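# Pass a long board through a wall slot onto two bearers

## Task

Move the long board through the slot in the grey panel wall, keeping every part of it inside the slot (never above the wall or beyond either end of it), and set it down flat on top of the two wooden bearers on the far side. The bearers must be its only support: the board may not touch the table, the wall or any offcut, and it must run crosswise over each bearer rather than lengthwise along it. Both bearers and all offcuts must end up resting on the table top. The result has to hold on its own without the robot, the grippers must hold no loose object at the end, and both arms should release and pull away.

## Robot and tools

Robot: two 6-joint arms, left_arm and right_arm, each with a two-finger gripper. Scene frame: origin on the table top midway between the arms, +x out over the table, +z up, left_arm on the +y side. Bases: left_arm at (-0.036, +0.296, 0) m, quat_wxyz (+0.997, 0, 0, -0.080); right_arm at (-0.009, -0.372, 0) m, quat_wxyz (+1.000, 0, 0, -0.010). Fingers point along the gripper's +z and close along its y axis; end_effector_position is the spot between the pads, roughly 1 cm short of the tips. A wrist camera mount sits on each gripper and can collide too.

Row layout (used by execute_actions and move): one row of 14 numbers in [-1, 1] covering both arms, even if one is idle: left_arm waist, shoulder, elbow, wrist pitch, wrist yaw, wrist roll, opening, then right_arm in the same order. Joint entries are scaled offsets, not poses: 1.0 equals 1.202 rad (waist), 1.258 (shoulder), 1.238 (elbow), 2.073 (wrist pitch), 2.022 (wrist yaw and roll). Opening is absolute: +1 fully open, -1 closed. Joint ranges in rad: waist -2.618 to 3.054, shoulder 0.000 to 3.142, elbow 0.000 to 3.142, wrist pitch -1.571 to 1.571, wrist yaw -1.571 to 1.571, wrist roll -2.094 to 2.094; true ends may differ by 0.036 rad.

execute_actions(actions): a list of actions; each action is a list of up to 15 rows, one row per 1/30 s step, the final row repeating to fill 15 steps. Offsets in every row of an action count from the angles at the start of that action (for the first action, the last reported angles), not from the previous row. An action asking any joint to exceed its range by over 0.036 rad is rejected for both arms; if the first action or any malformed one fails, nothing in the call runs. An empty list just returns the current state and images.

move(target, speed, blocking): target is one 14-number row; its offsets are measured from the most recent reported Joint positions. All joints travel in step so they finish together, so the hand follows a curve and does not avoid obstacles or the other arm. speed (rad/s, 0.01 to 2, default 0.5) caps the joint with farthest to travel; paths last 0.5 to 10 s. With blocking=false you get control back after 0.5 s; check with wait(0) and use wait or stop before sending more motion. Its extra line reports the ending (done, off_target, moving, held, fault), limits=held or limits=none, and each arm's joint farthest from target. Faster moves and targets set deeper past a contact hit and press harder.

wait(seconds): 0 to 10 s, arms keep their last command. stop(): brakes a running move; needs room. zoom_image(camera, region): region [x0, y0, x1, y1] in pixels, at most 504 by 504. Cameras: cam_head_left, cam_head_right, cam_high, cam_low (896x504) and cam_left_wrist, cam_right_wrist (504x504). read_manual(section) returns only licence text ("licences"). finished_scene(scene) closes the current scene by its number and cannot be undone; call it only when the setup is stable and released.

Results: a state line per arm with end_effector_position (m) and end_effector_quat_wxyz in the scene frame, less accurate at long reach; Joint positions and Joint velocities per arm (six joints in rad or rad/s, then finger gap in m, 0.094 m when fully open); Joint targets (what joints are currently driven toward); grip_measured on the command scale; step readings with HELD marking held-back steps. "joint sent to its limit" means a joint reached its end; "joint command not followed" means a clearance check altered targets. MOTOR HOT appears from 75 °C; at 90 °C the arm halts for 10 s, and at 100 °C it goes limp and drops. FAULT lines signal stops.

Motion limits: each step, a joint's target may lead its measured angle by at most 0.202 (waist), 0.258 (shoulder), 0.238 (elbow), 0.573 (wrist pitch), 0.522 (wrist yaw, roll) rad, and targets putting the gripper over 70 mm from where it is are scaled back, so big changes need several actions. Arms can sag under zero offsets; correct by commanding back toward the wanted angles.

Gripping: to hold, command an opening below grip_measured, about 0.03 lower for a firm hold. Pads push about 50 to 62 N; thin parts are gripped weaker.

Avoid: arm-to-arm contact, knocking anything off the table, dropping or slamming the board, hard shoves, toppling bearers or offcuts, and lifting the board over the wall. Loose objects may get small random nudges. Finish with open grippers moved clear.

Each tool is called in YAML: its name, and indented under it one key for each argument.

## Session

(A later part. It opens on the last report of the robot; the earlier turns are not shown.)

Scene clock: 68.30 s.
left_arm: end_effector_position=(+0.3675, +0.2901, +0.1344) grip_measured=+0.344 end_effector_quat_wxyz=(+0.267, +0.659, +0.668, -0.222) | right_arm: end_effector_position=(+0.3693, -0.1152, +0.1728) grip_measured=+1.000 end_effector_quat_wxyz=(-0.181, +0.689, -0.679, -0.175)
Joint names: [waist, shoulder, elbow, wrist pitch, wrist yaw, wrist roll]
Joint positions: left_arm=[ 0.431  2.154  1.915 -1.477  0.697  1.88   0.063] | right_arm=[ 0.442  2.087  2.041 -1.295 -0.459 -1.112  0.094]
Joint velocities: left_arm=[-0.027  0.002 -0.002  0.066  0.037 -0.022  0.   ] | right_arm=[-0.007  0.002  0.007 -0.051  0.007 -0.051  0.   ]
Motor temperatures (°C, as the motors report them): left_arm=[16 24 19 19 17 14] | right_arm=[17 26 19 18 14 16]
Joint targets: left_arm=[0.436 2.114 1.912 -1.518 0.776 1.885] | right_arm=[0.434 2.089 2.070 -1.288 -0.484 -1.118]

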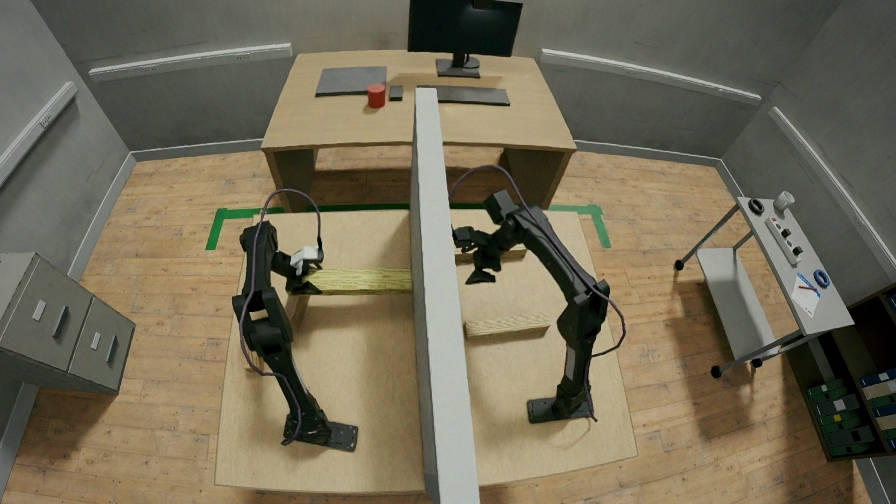

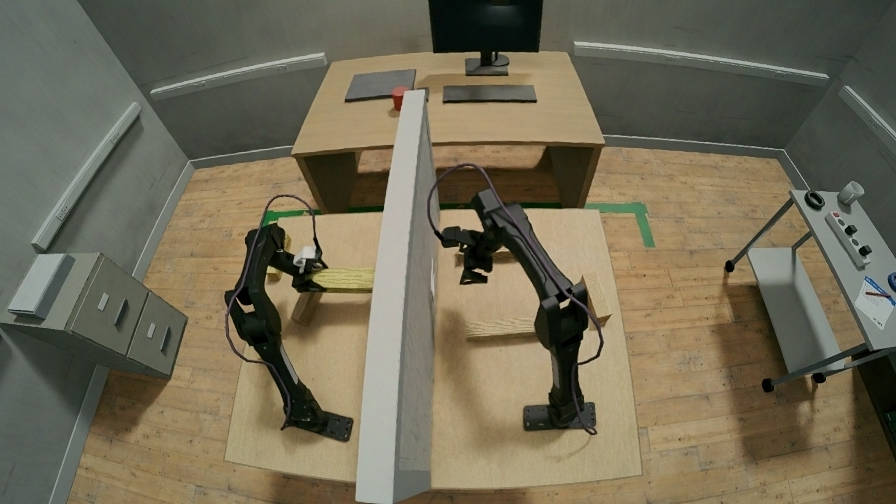

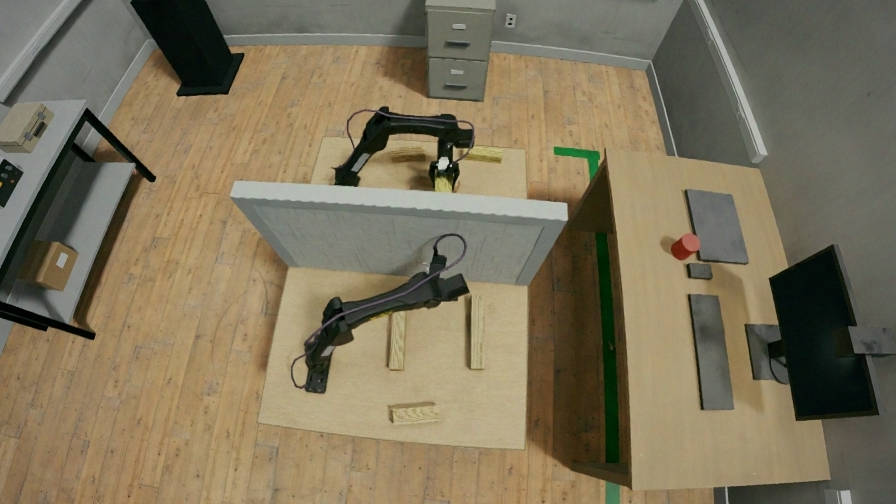

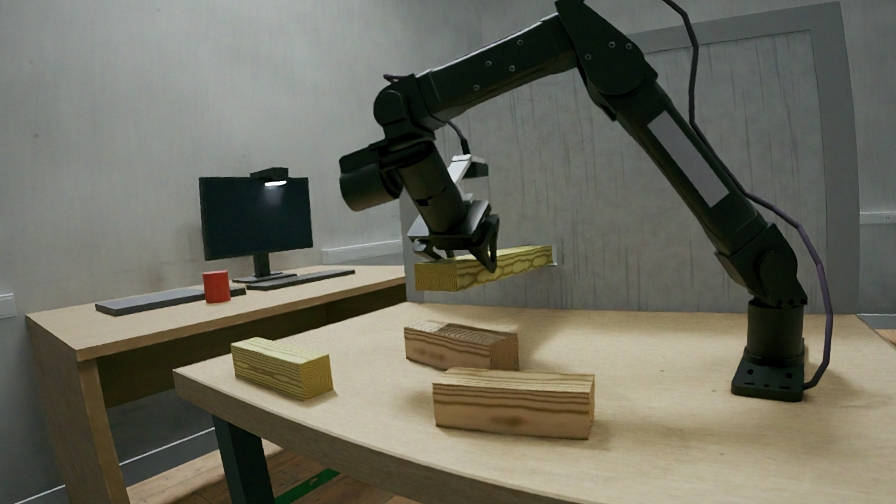

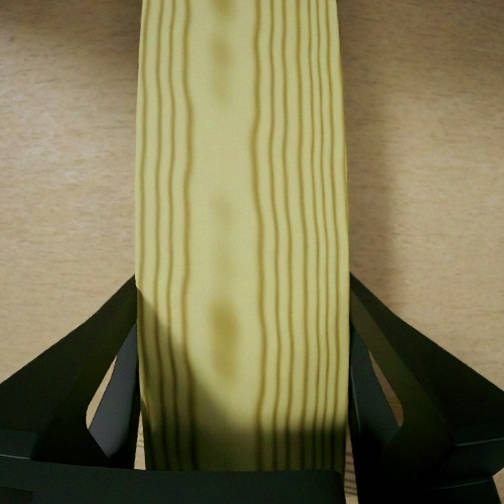

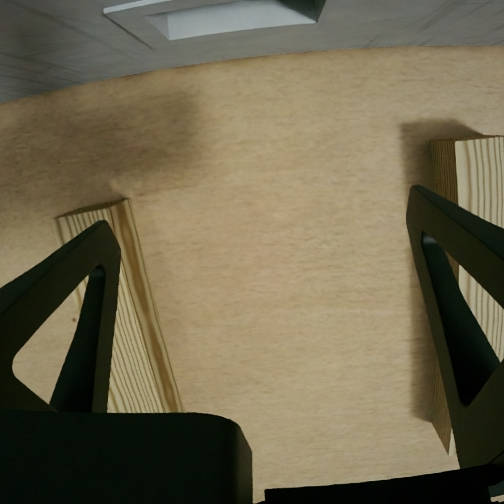

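execute_actions:
  actions:
    - [[-0.00681,-0.04722,-0.02209,-0.00814,0.0445,-0.00537,0.12,-0.0067,0.0016,0.0234,0.0034,-0.0124,-0.0030,1.0],[-0.00954,-0.04890,-0.02492,-0.00605,0.04990,-0.00748,0.12,-0.0067,0.0016,0.0234,0.0034,-0.0124,-0.0030,1.0],[-0.01317,-0.04478,-0.02063,-0.00326,0.05032,-0.01030,0.12,-0.0067,0.0016,0.0234,0.0034,-0.0124,-0.0030,1.0],[-0.01726,-0.04253,-0.01923,-0.00012,0.05079,-0.01347,0.12,-0.0067,0.0016,0.0234,0.0034,-0.0124,-0.0030,1.0],[-0.02135,-0.04187,-0.01945,0.00302,0.05126,-0.01664,0.12,-0.0067,0.0016,0.0234,0.0034,-0.0124,-0.0030,1.0],[-0.02544,-0.04439,-0.02371,0.00616,0.05173,-0.01981,0.12,-0.0067,0.0016,0.0234,0.0034,-0.0124,-0.0030,1.0],[-0.02953,-0.04690,-0.02796,0.00930,0.05221,-0.02298,0.12,-0.0067,0.0016,0.0234,0.0034,-0.0124,-0.0030,1.0],[-0.03362,-0.04942,-0.03222,0.01245,0.05268,-0.02615,0.12,-0.0067,0.0016,0.0234,0.0034,-0.0124,-0.0030,1.0],[-0.03771,-0.05194,-0.03648,0.01559,0.05315,-0.02932,0.12,-0.0067,0.0016,0.0234,0.0034,-0.0124,-0.0030,1.0],[-0.04180,-0.05446,-0.04074,0.01873,0.05362,-0.03249,0.12,-0.0067,0.0016,0.0234,0.0034,-0.0124,-0.0030,1.0],[-0.04543,-0.05670,-0.04452,0.02152,0.05404,-0.03531,0.12,-0.0067,0.0016,0.0234,0.0034,-0.0124,-0.0030,1.0],[-0.04816,-0.05838,-0.04736,0.02361,0.05435,-0.03742,0.12,-0.0067,0.0016,0.0234,0.0034,-0.0124,-0.0030,1.0],[-0.04998,-0.05950,-0.04925,0.02501,0.05456,-0.03883,0.12,-0.0067,0.0016,0.0234,0.0034,-0.0124,-0.0030,1.0],[-0.05043,-0.05978,-0.04972,0.02536,0.05461,-0.03918,0.12,-0.0067,0.0016,0.0234,0.0034,-0.0124,-0.0030,1.0],[-0.05043,-0.05978,-0.04972,0.02536,0.05461,-0.03918,0.12,-0.0067,0.0016,0.0234,0.0034,-0.0124,-0.0030,1.0]]

wait:
  seconds: 0.4

zoom_image:
  camera: "cam_low"
  region: [490, 230, 580, 290]

Scene clock: 72.03 s.
left_arm: end_effector_position=(+0.3675, +0.2663, +0.1338) grip_measured=+0.344 end_effector_quat_wxyz=(+0.267, +0.661, +0.664, -0.226) | right_arm: end_effector_position=(+0.3693, -0.1152, +0.1728) grip_measured=+1.000 end_effector_quat_wxyz=(-0.181, +0.689, -0.679, -0.175)
Joint names: [waist, shoulder, elbow, wrist pitch, wrist yaw, wrist roll]
Joint positions: left_arm=[ 0.375  2.125  1.865 -1.422  0.707  1.82   0.063] | right_arm=[ 0.442  2.087  2.041 -1.295 -0.459 -1.112  0.094]
Joint velocities: left_arm=[-0.09  -0.012 -0.042  0.037  0.037 -0.154  0.001] | right_arm=[-0.012 -0.002 -0.007 -0.081  0.051  0.022  0.   ]
Motor temperatures (°C, as the motors report them): left_arm=[16 24 18 19 17 14] | right_arm=[17 26 19 18 14 16]
Joint targets: left_arm=[0.370 2.079 1.853 -1.424 0.807 1.801] | right_arm=[0.434 2.089 2.070 -1.288 -0.484 -1.118]
Step readings (joint positions):
0: left_arm=[0.431 2.154 1.915 -1.477 0.697 1.880] | right_arm=[0.442 2.087 2.041 -1.295 -0.459 -1.112]
1: left_arm=[0.431 2.152 1.911 -1.474 0.697 1.880] | right_arm=[0.442 2.087 2.041 -1.295 -0.459 -1.112]
2: left_arm=[0.431 2.148 1.905 -1.471 0.697 1.878] | right_arm=[0.442 2.087 2.041 -1.295 -0.459 -1.112]
4: left_arm=[0.429 2.143 1.900 -1.470 0.697 1.873] | right_arm=[0.442 2.087 2.041 -1.295 -0.459 -1.112]
8: left_arm=[0.413 2.140 1.897 -1.452 0.699 1.854] | right_arm=[0.442 2.087 2.041 -1.295 -0.459 -1.112]
15: Joint positions above

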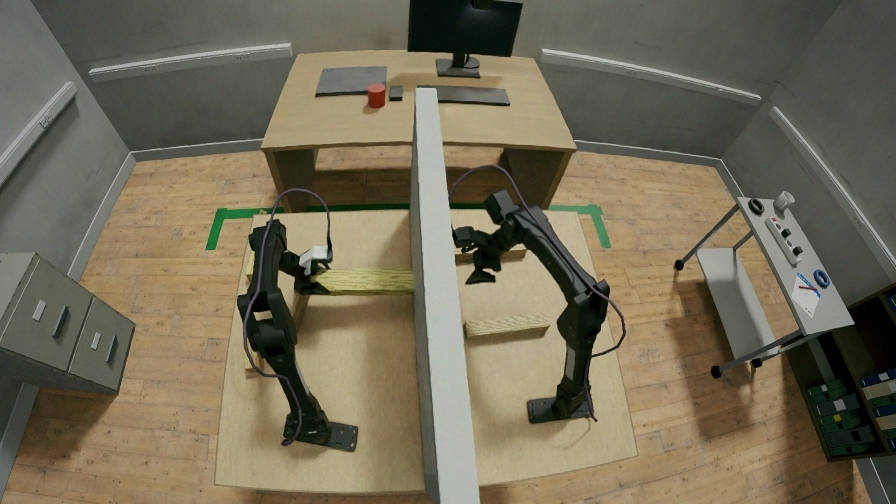

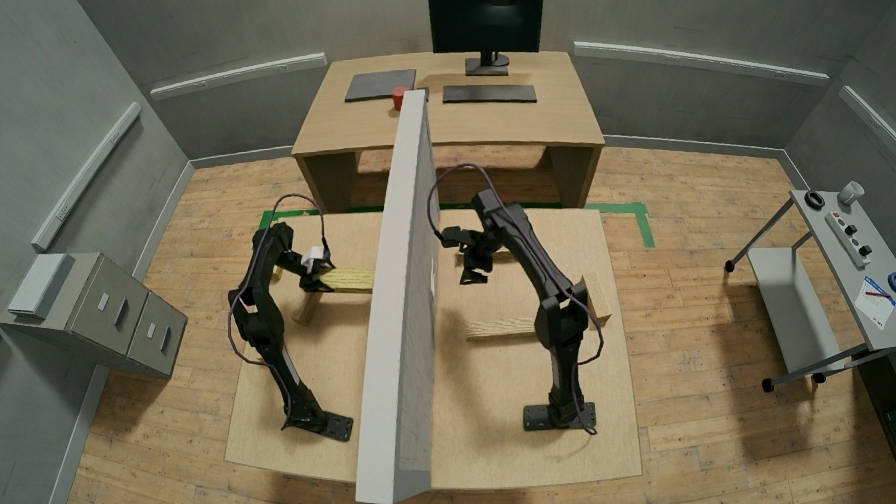

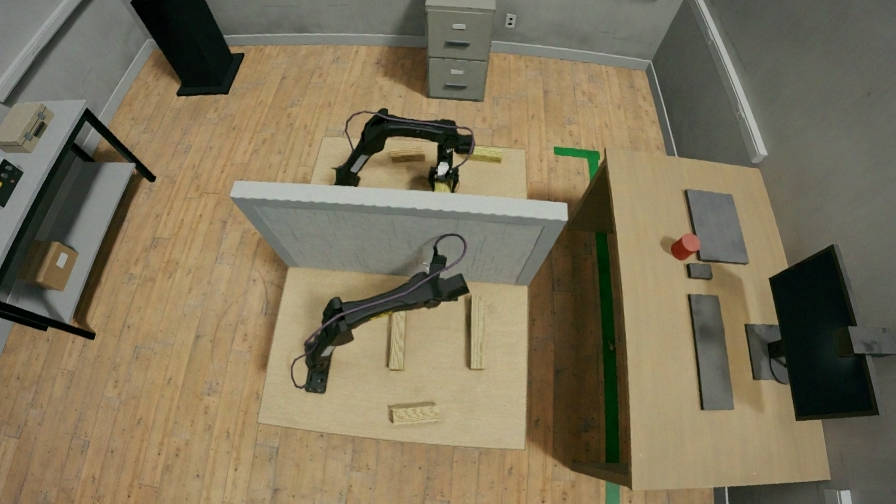

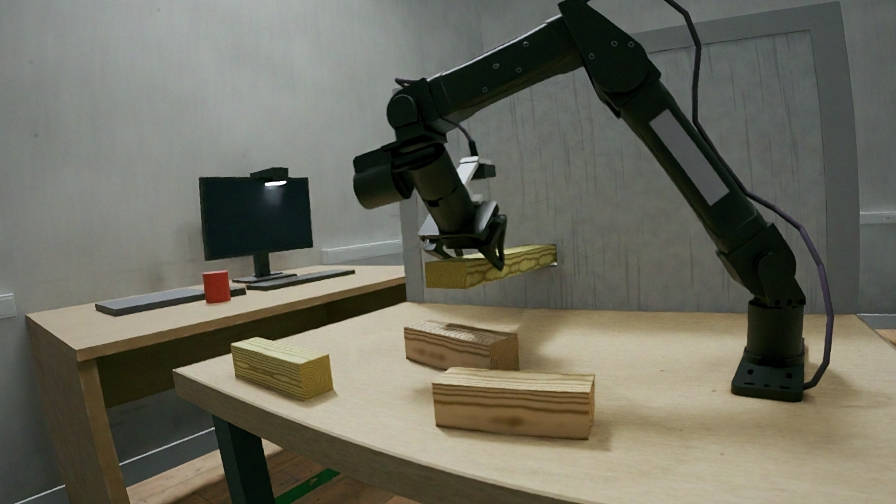

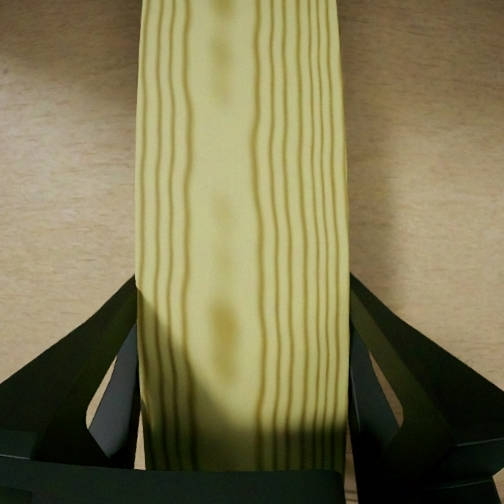

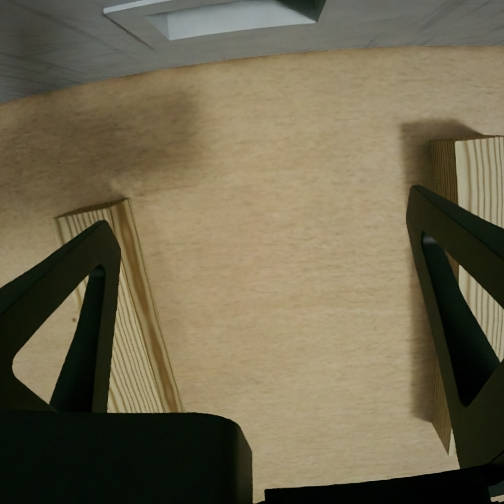

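Scene clock: 72.43 s.
left_arm: end_effector_position=(+0.3696, +0.2650, +0.1338) grip_measured=+0.344 end_effector_quat_wxyz=(+0.269, +0.659, +0.666, -0.224) | right_arm: end_effector_position=(+0.3693, -0.1152, +0.1728) grip_measured=+1.000 end_effector_quat_wxyz=(-0.181, +0.689, -0.679, -0.175)
Joint names: [waist, shoulder, elbow, wrist pitch, wrist yaw, wrist roll]
Joint positions: left_arm=[ 0.371  2.124  1.864 -1.411  0.71   1.808  0.063] | right_arm=[ 0.442  2.087  2.041 -1.295 -0.459 -1.112  0.094]
Joint velocities: left_arm=[ 0.007 -0.027  0.002  0.007  0.051  0.022 -0.   ] | right_arm=[ 0.012 -0.007  0.012 -0.051 -0.022 -0.022  0.   ]
Motor temperatures (°C, as the motors report them): left_arm=[16 25 18 19 17 14] | right_arm=[17 26 19 18 14 16]
Joint targets: left_arm=[0.370 2.079 1.853 -1.424 0.807 1.801] | right_arm=[0.434 2.089 2.070 -1.288 -0.484 -1.118]
wait: 0.40 s; no rest

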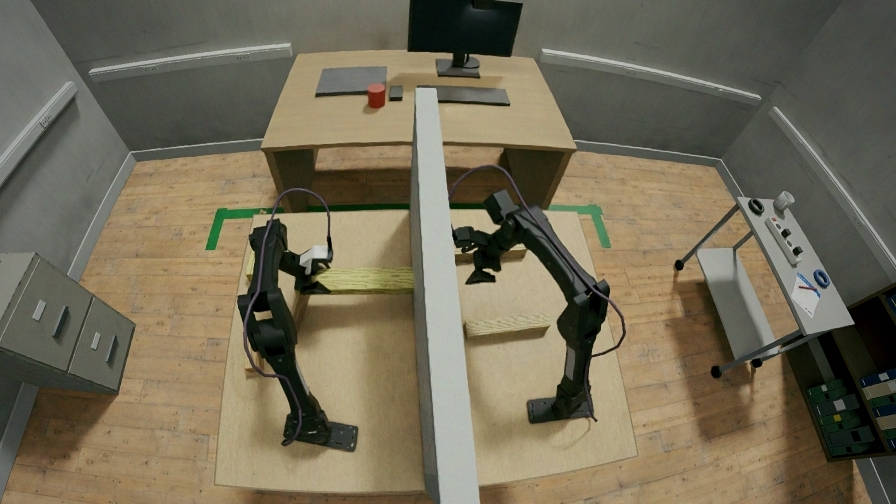

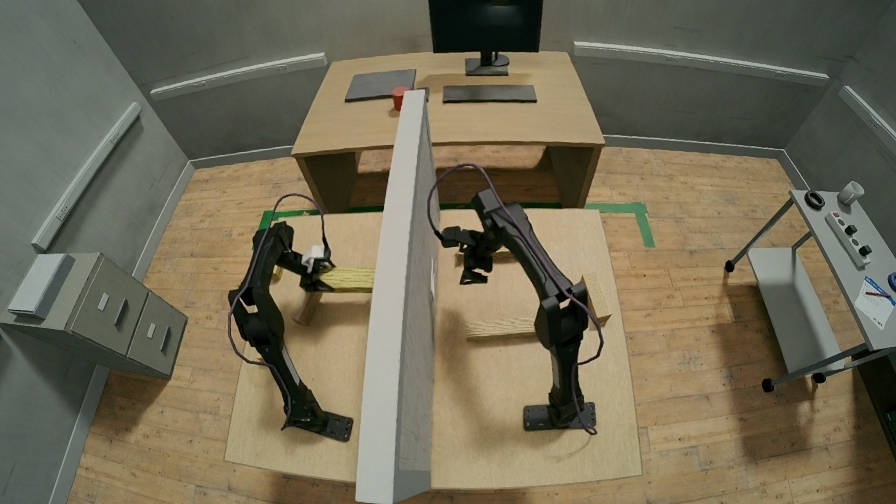

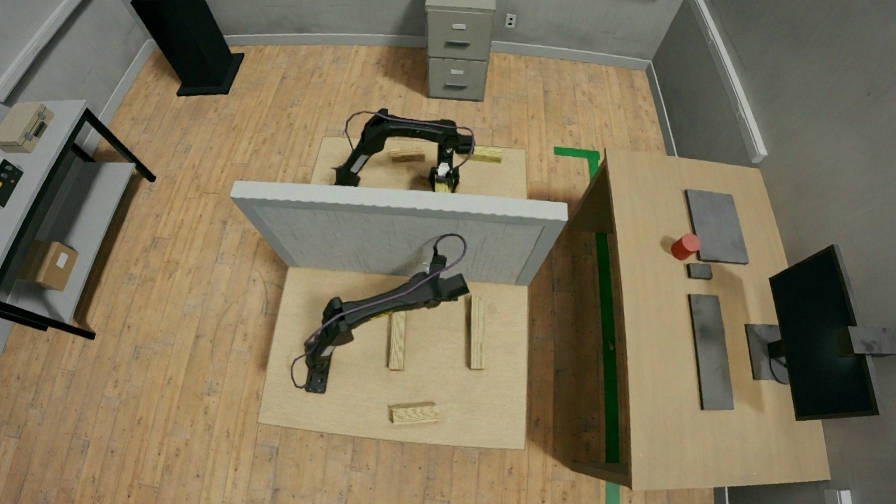

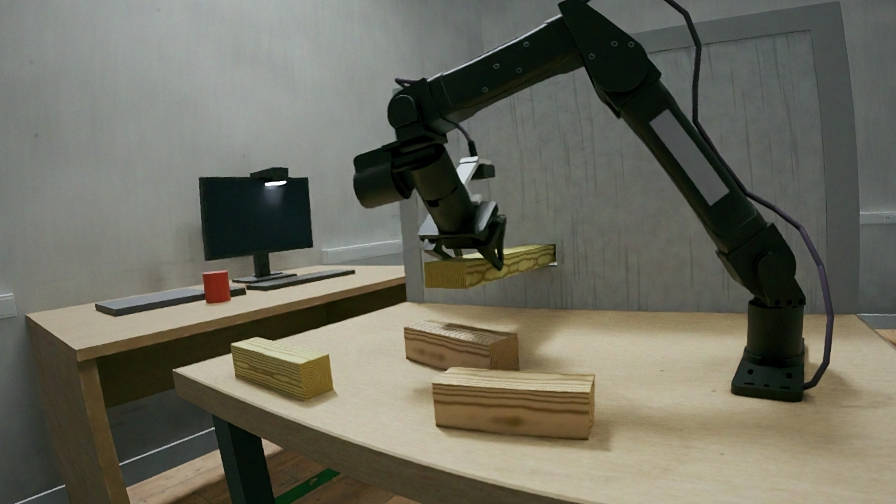

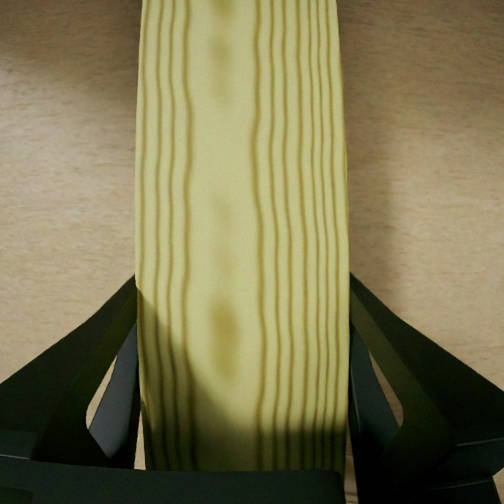

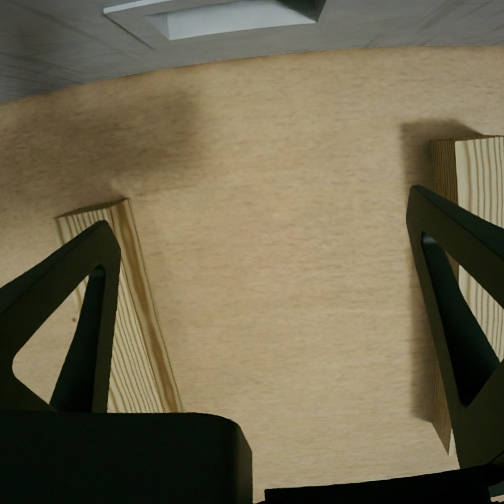

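Region (490, 230, 580, 290) of cam_low's 896x504 image, scaled by 5.600, with more detail than that image has.

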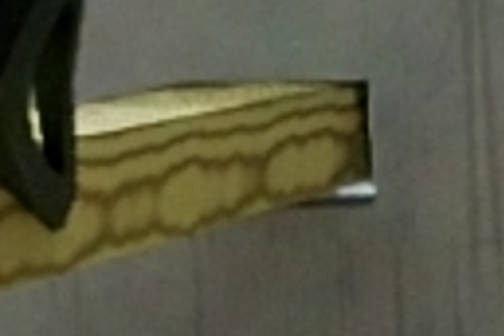

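execute_actions:
  actions:
    - [[-0.00938,-0.03816,-0.01292,-0.00356,0.04819,-0.00636,0.12,-0.0067,0.0016,0.0234,0.0034,-0.0124,-0.0030,1.0],[-0.01580,-0.04013,-0.01757,0.00023,0.04850,-0.01042,0.12,-0.0067,0.0016,0.0234,0.0034,-0.0124,-0.0030,1.0],[-0.02292,-0.04110,-0.01910,0.00511,0.04890,-0.01564,0.12,-0.0067,0.0016,0.0234,0.0034,-0.0124,-0.0030,1.0],[-0.03005,-0.04303,-0.02216,0.01052,0.04934,-0.02144,0.12,-0.0067,0.0016,0.0234,0.0034,-0.0124,-0.0030,1.0],[-0.03717,-0.04612,-0.02705,0.01594,0.04978,-0.02724,0.12,-0.0067,0.0016,0.0234,0.0034,-0.0124,-0.0030,1.0],[-0.04430,-0.04979,-0.03287,0.02136,0.05023,-0.03304,0.12,-0.0067,0.0016,0.0234,0.0034,-0.0124,-0.0030,1.0],[-0.05142,-0.05365,-0.03898,0.02678,0.05067,-0.03884,0.12,-0.0067,0.0016,0.0234,0.0034,-0.0124,-0.0030,1.0],[-0.05855,-0.05752,-0.04510,0.03219,0.05111,-0.04464,0.12,-0.0067,0.0016,0.0234,0.0034,-0.0124,-0.0030,1.0],[-0.06496,-0.06138,-0.05121,0.03761,0.05155,-0.05044,0.12,-0.0067,0.0016,0.0234,0.0034,-0.0124,-0.0030,1.0],[-0.06924,-0.06524,-0.05733,0.04249,0.05195,-0.05566,0.12,-0.0067,0.0016,0.0234,0.0034,-0.0124,-0.0030,1.0],[-0.07209,-0.06831,-0.06183,0.04574,0.05222,-0.05914,0.12,-0.0067,0.0016,0.0234,0.0034,-0.0124,-0.0030,1.0],[-0.07209,-0.07118,-0.06603,0.04790,0.05239,-0.06146,0.12,-0.0067,0.0016,0.0234,0.0034,-0.0124,-0.0030,1.0],[-0.07209,-0.07329,-0.06900,0.04790,0.05239,-0.06146,0.12,-0.0067,0.0016,0.0234,0.0034,-0.0124,-0.0030,1.0],[-0.07209,-0.07442,-0.07044,0.04790,0.05239,-0.06146,0.12,-0.0067,0.0016,0.0234,0.0034,-0.0124,-0.0030,1.0],[-0.07209,-0.07440,-0.07005,0.04790,0.05239,-0.06146,0.12,-0.0067,0.0016,0.0234,0.0034,-0.0124,-0.0030,1.0]]

wait:
  seconds: 0.4

zoom_image:
  camera: "cam_low"
  region: [490, 230, 580, 290]

Scene clock: 74.53 s.
left_arm: end_effector_position=(+0.3668, +0.2273, +0.1331) grip_measured=+0.344 end_effector_quat_wxyz=(+0.267, +0.663, +0.661, -0.229) | right_arm: end_effector_position=(+0.3693, -0.1152, +0.1728) grip_measured=+1.000 end_effector_quat_wxyz=(-0.181, +0.689, -0.679, -0.175)
Joint names: [waist, shoulder, elbow, wrist pitch, wrist yaw, wrist roll]
Joint positions: left_arm=[ 0.28   2.077  1.789 -1.321  0.718  1.707  0.063] | right_arm=[ 0.442  2.087  2.041 -1.295 -0.459 -1.112  0.094]
Joint velocities: left_arm=[-0.007 -0.046 -0.061  0.095  0.037 -0.198  0.   ] | right_arm=[-0.002 -0.012 -0.007 -0.007  0.037 -0.022  0.   ]
Motor temperatures (°C, as the motors report them): left_arm=[16 25 18 19 17 14] | right_arm=[17 26 19 18 14 16]
Joint targets: left_arm=[0.285 2.030 1.777 -1.311 0.816 1.684] | right_arm=[0.434 2.089 2.070 -1.288 -0.484 -1.118]
Step readings (joint positions):
0: left_arm=[0.371 2.124 1.864 -1.410 0.710 1.807] | right_arm=[0.442 2.087 2.041 -1.295 -0.459 -1.112]
1: left_arm=[0.371 2.124 1.864 -1.410 0.710 1.806] | right_arm=[0.442 2.087 2.041 -1.295 -0.459 -1.112]
2: left_arm=[0.371 2.124 1.864 -1.408 0.710 1.804] | right_arm=[0.442 2.087 2.041 -1.295 -0.459 -1.112]
4: left_arm=[0.365 2.121 1.857 -1.396 0.710 1.794] | right_arm=[0.442 2.087 2.041 -1.295 -0.459 -1.112]
8: left_arm=[0.333 2.105 1.830 -1.364 0.710 1.761] | right_arm=[0.442 2.087 2.041 -1.295 -0.459 -1.112]
15: Joint positions above

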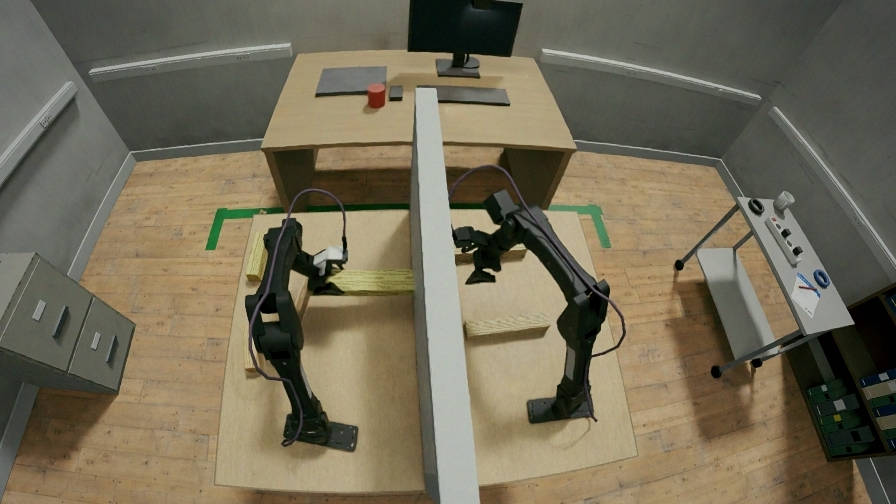

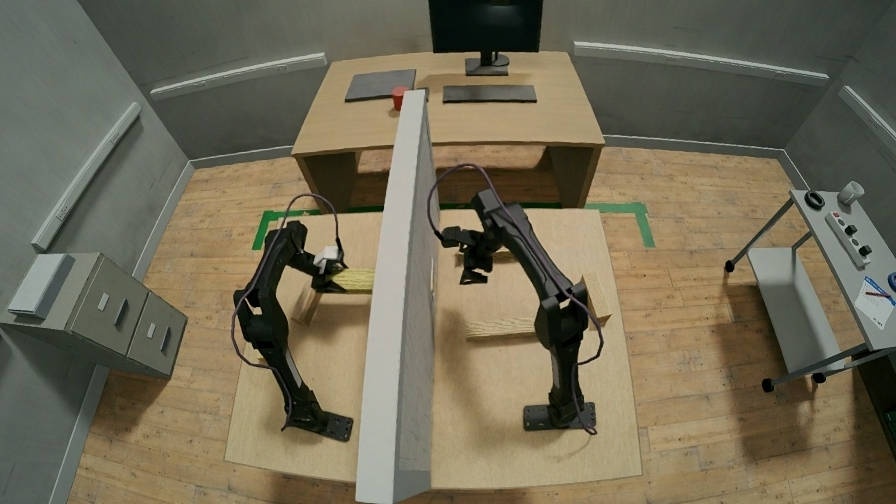

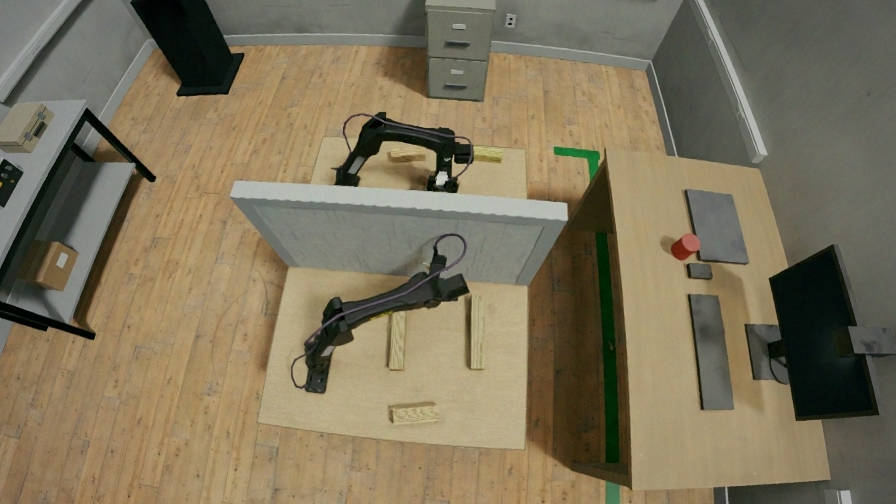

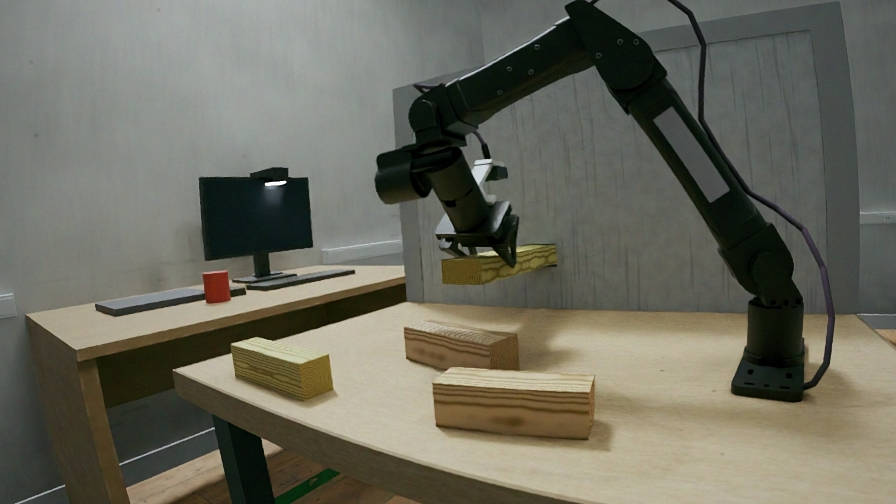

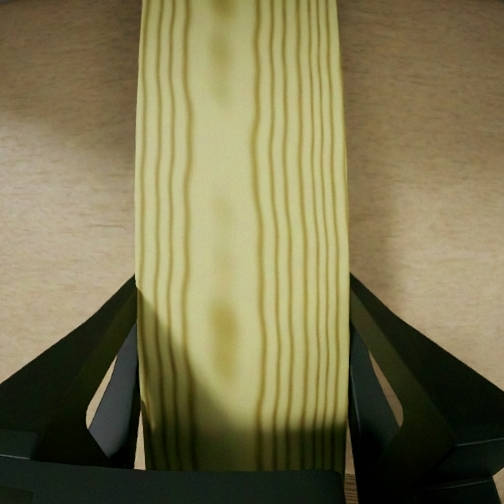

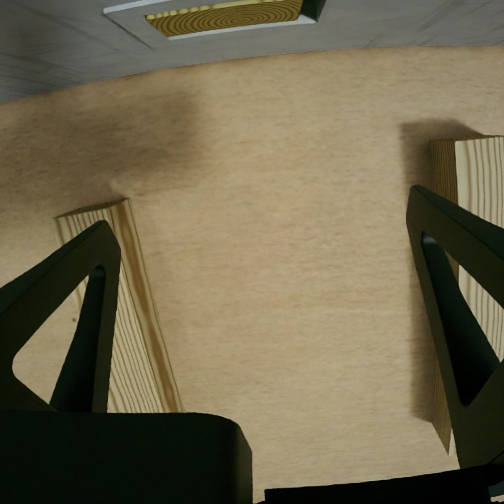

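Scene clock: 74.93 s.
left_arm: end_effector_position=(+0.3694, +0.2276, +0.1339) grip_measured=+0.344 end_effector_quat_wxyz=(+0.270, +0.659, +0.665, -0.226) | right_arm: end_effector_position=(+0.3693, -0.1152, +0.1728) grip_measured=+1.000 end_effector_quat_wxyz=(-0.181, +0.689, -0.679, -0.175)
Joint names: [waist, shoulder, elbow, wrist pitch, wrist yaw, wrist roll]
Joint positions: left_arm=[ 0.281  2.074  1.787 -1.307  0.719  1.69   0.063] | right_arm=[ 0.442  2.087  2.041 -1.295 -0.459 -1.112  0.094]
Joint velocities: left_arm=[-0.032  0.007 -0.002 -0.022 -0.022 -0.007  0.001] | right_arm=[ 0.002  0.012  0.002 -0.051  0.022 -0.007  0.   ]
Motor temperatures (°C, as the motors report them): left_arm=[16 25 18 19 18 14] | right_arm=[17 26 19 18 14 16]
Joint targets: left_arm=[0.285 2.030 1.777 -1.311 0.815 1.683] | right_arm=[0.434 2.089 2.070 -1.288 -0.484 -1.118]
wait: 0.40 s; no rest

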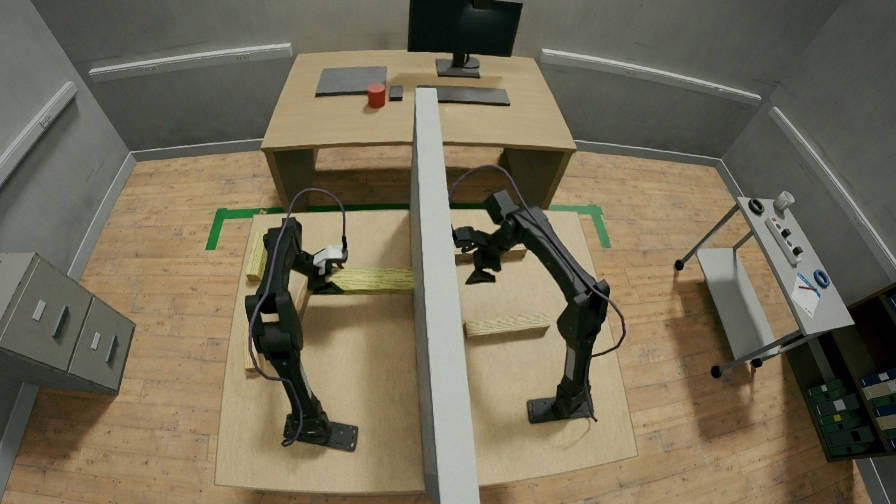

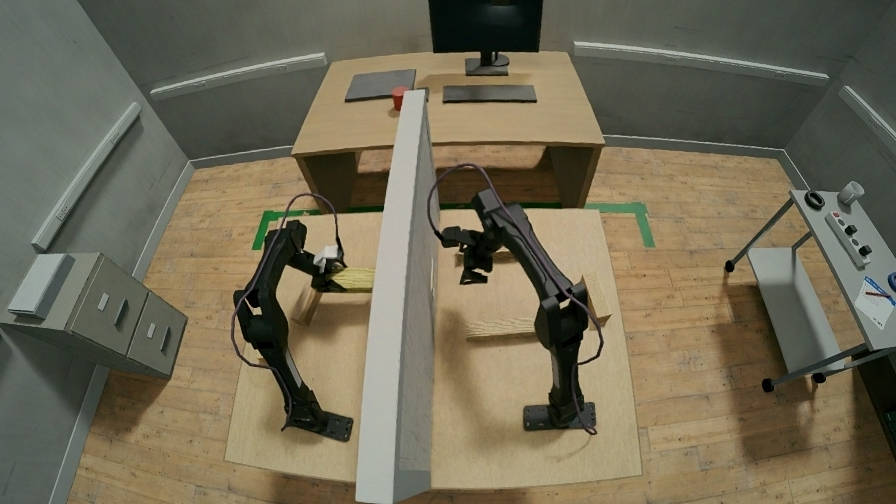

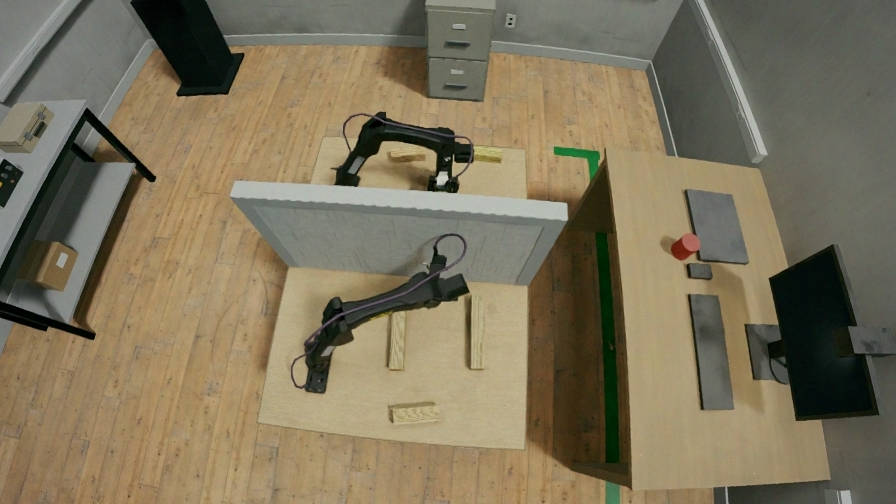

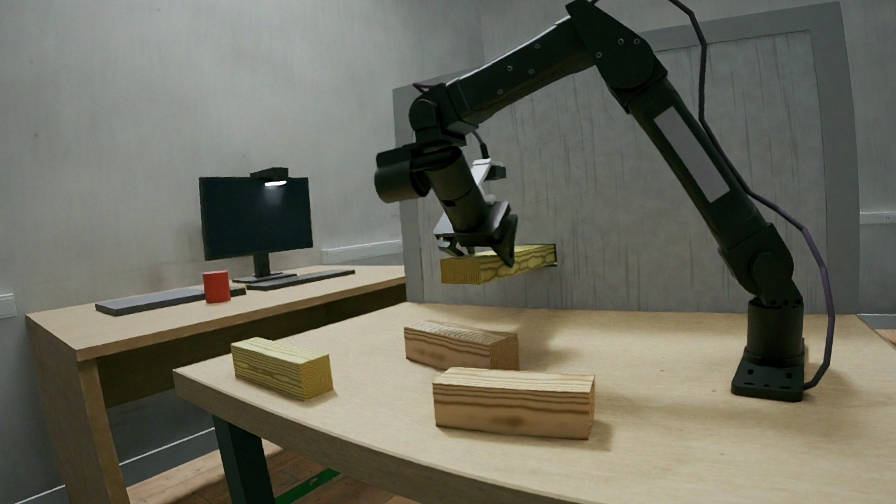

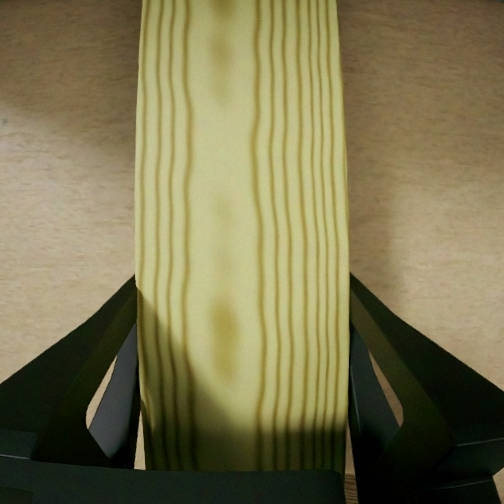

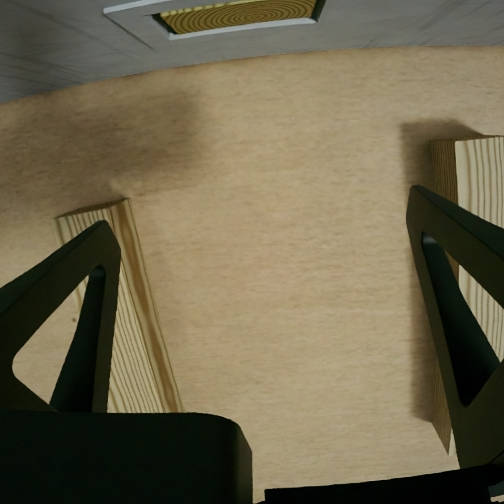

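Region (490, 230, 580, 290) of cam_low's 896x504 image, scaled by 5.600, with more detail than that image has.

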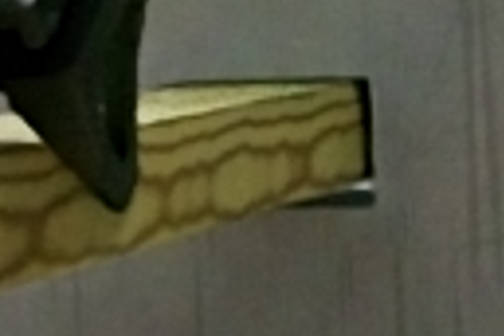

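zoom_image:
  camera: "cam_right_wrist"
  region: [90, 0, 350, 70]

zoom_image:
  camera: "cam_low"
  region: [530, 236, 566, 272]

Region (90, 0, 350, 70) of cam_right_wrist's 504x504 image, scaled by 1.938, with more detail than that image has; it fills the top 136 rows of this view, and the rest is white.

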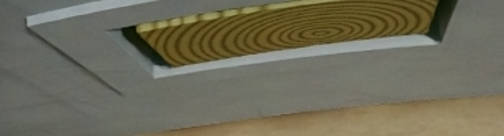

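Region (530, 236, 566, 272) of cam_low's 896x504 image, scaled by 14.000, with more detail than that image has.

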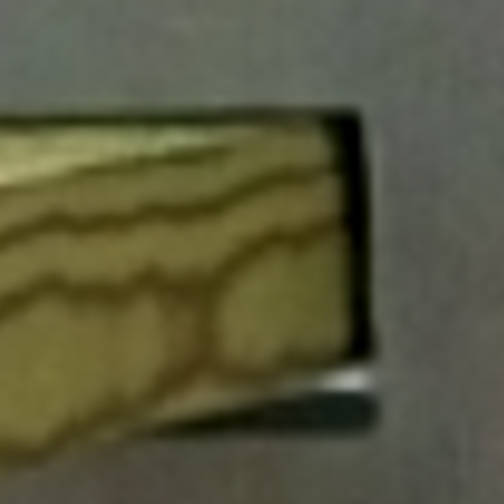

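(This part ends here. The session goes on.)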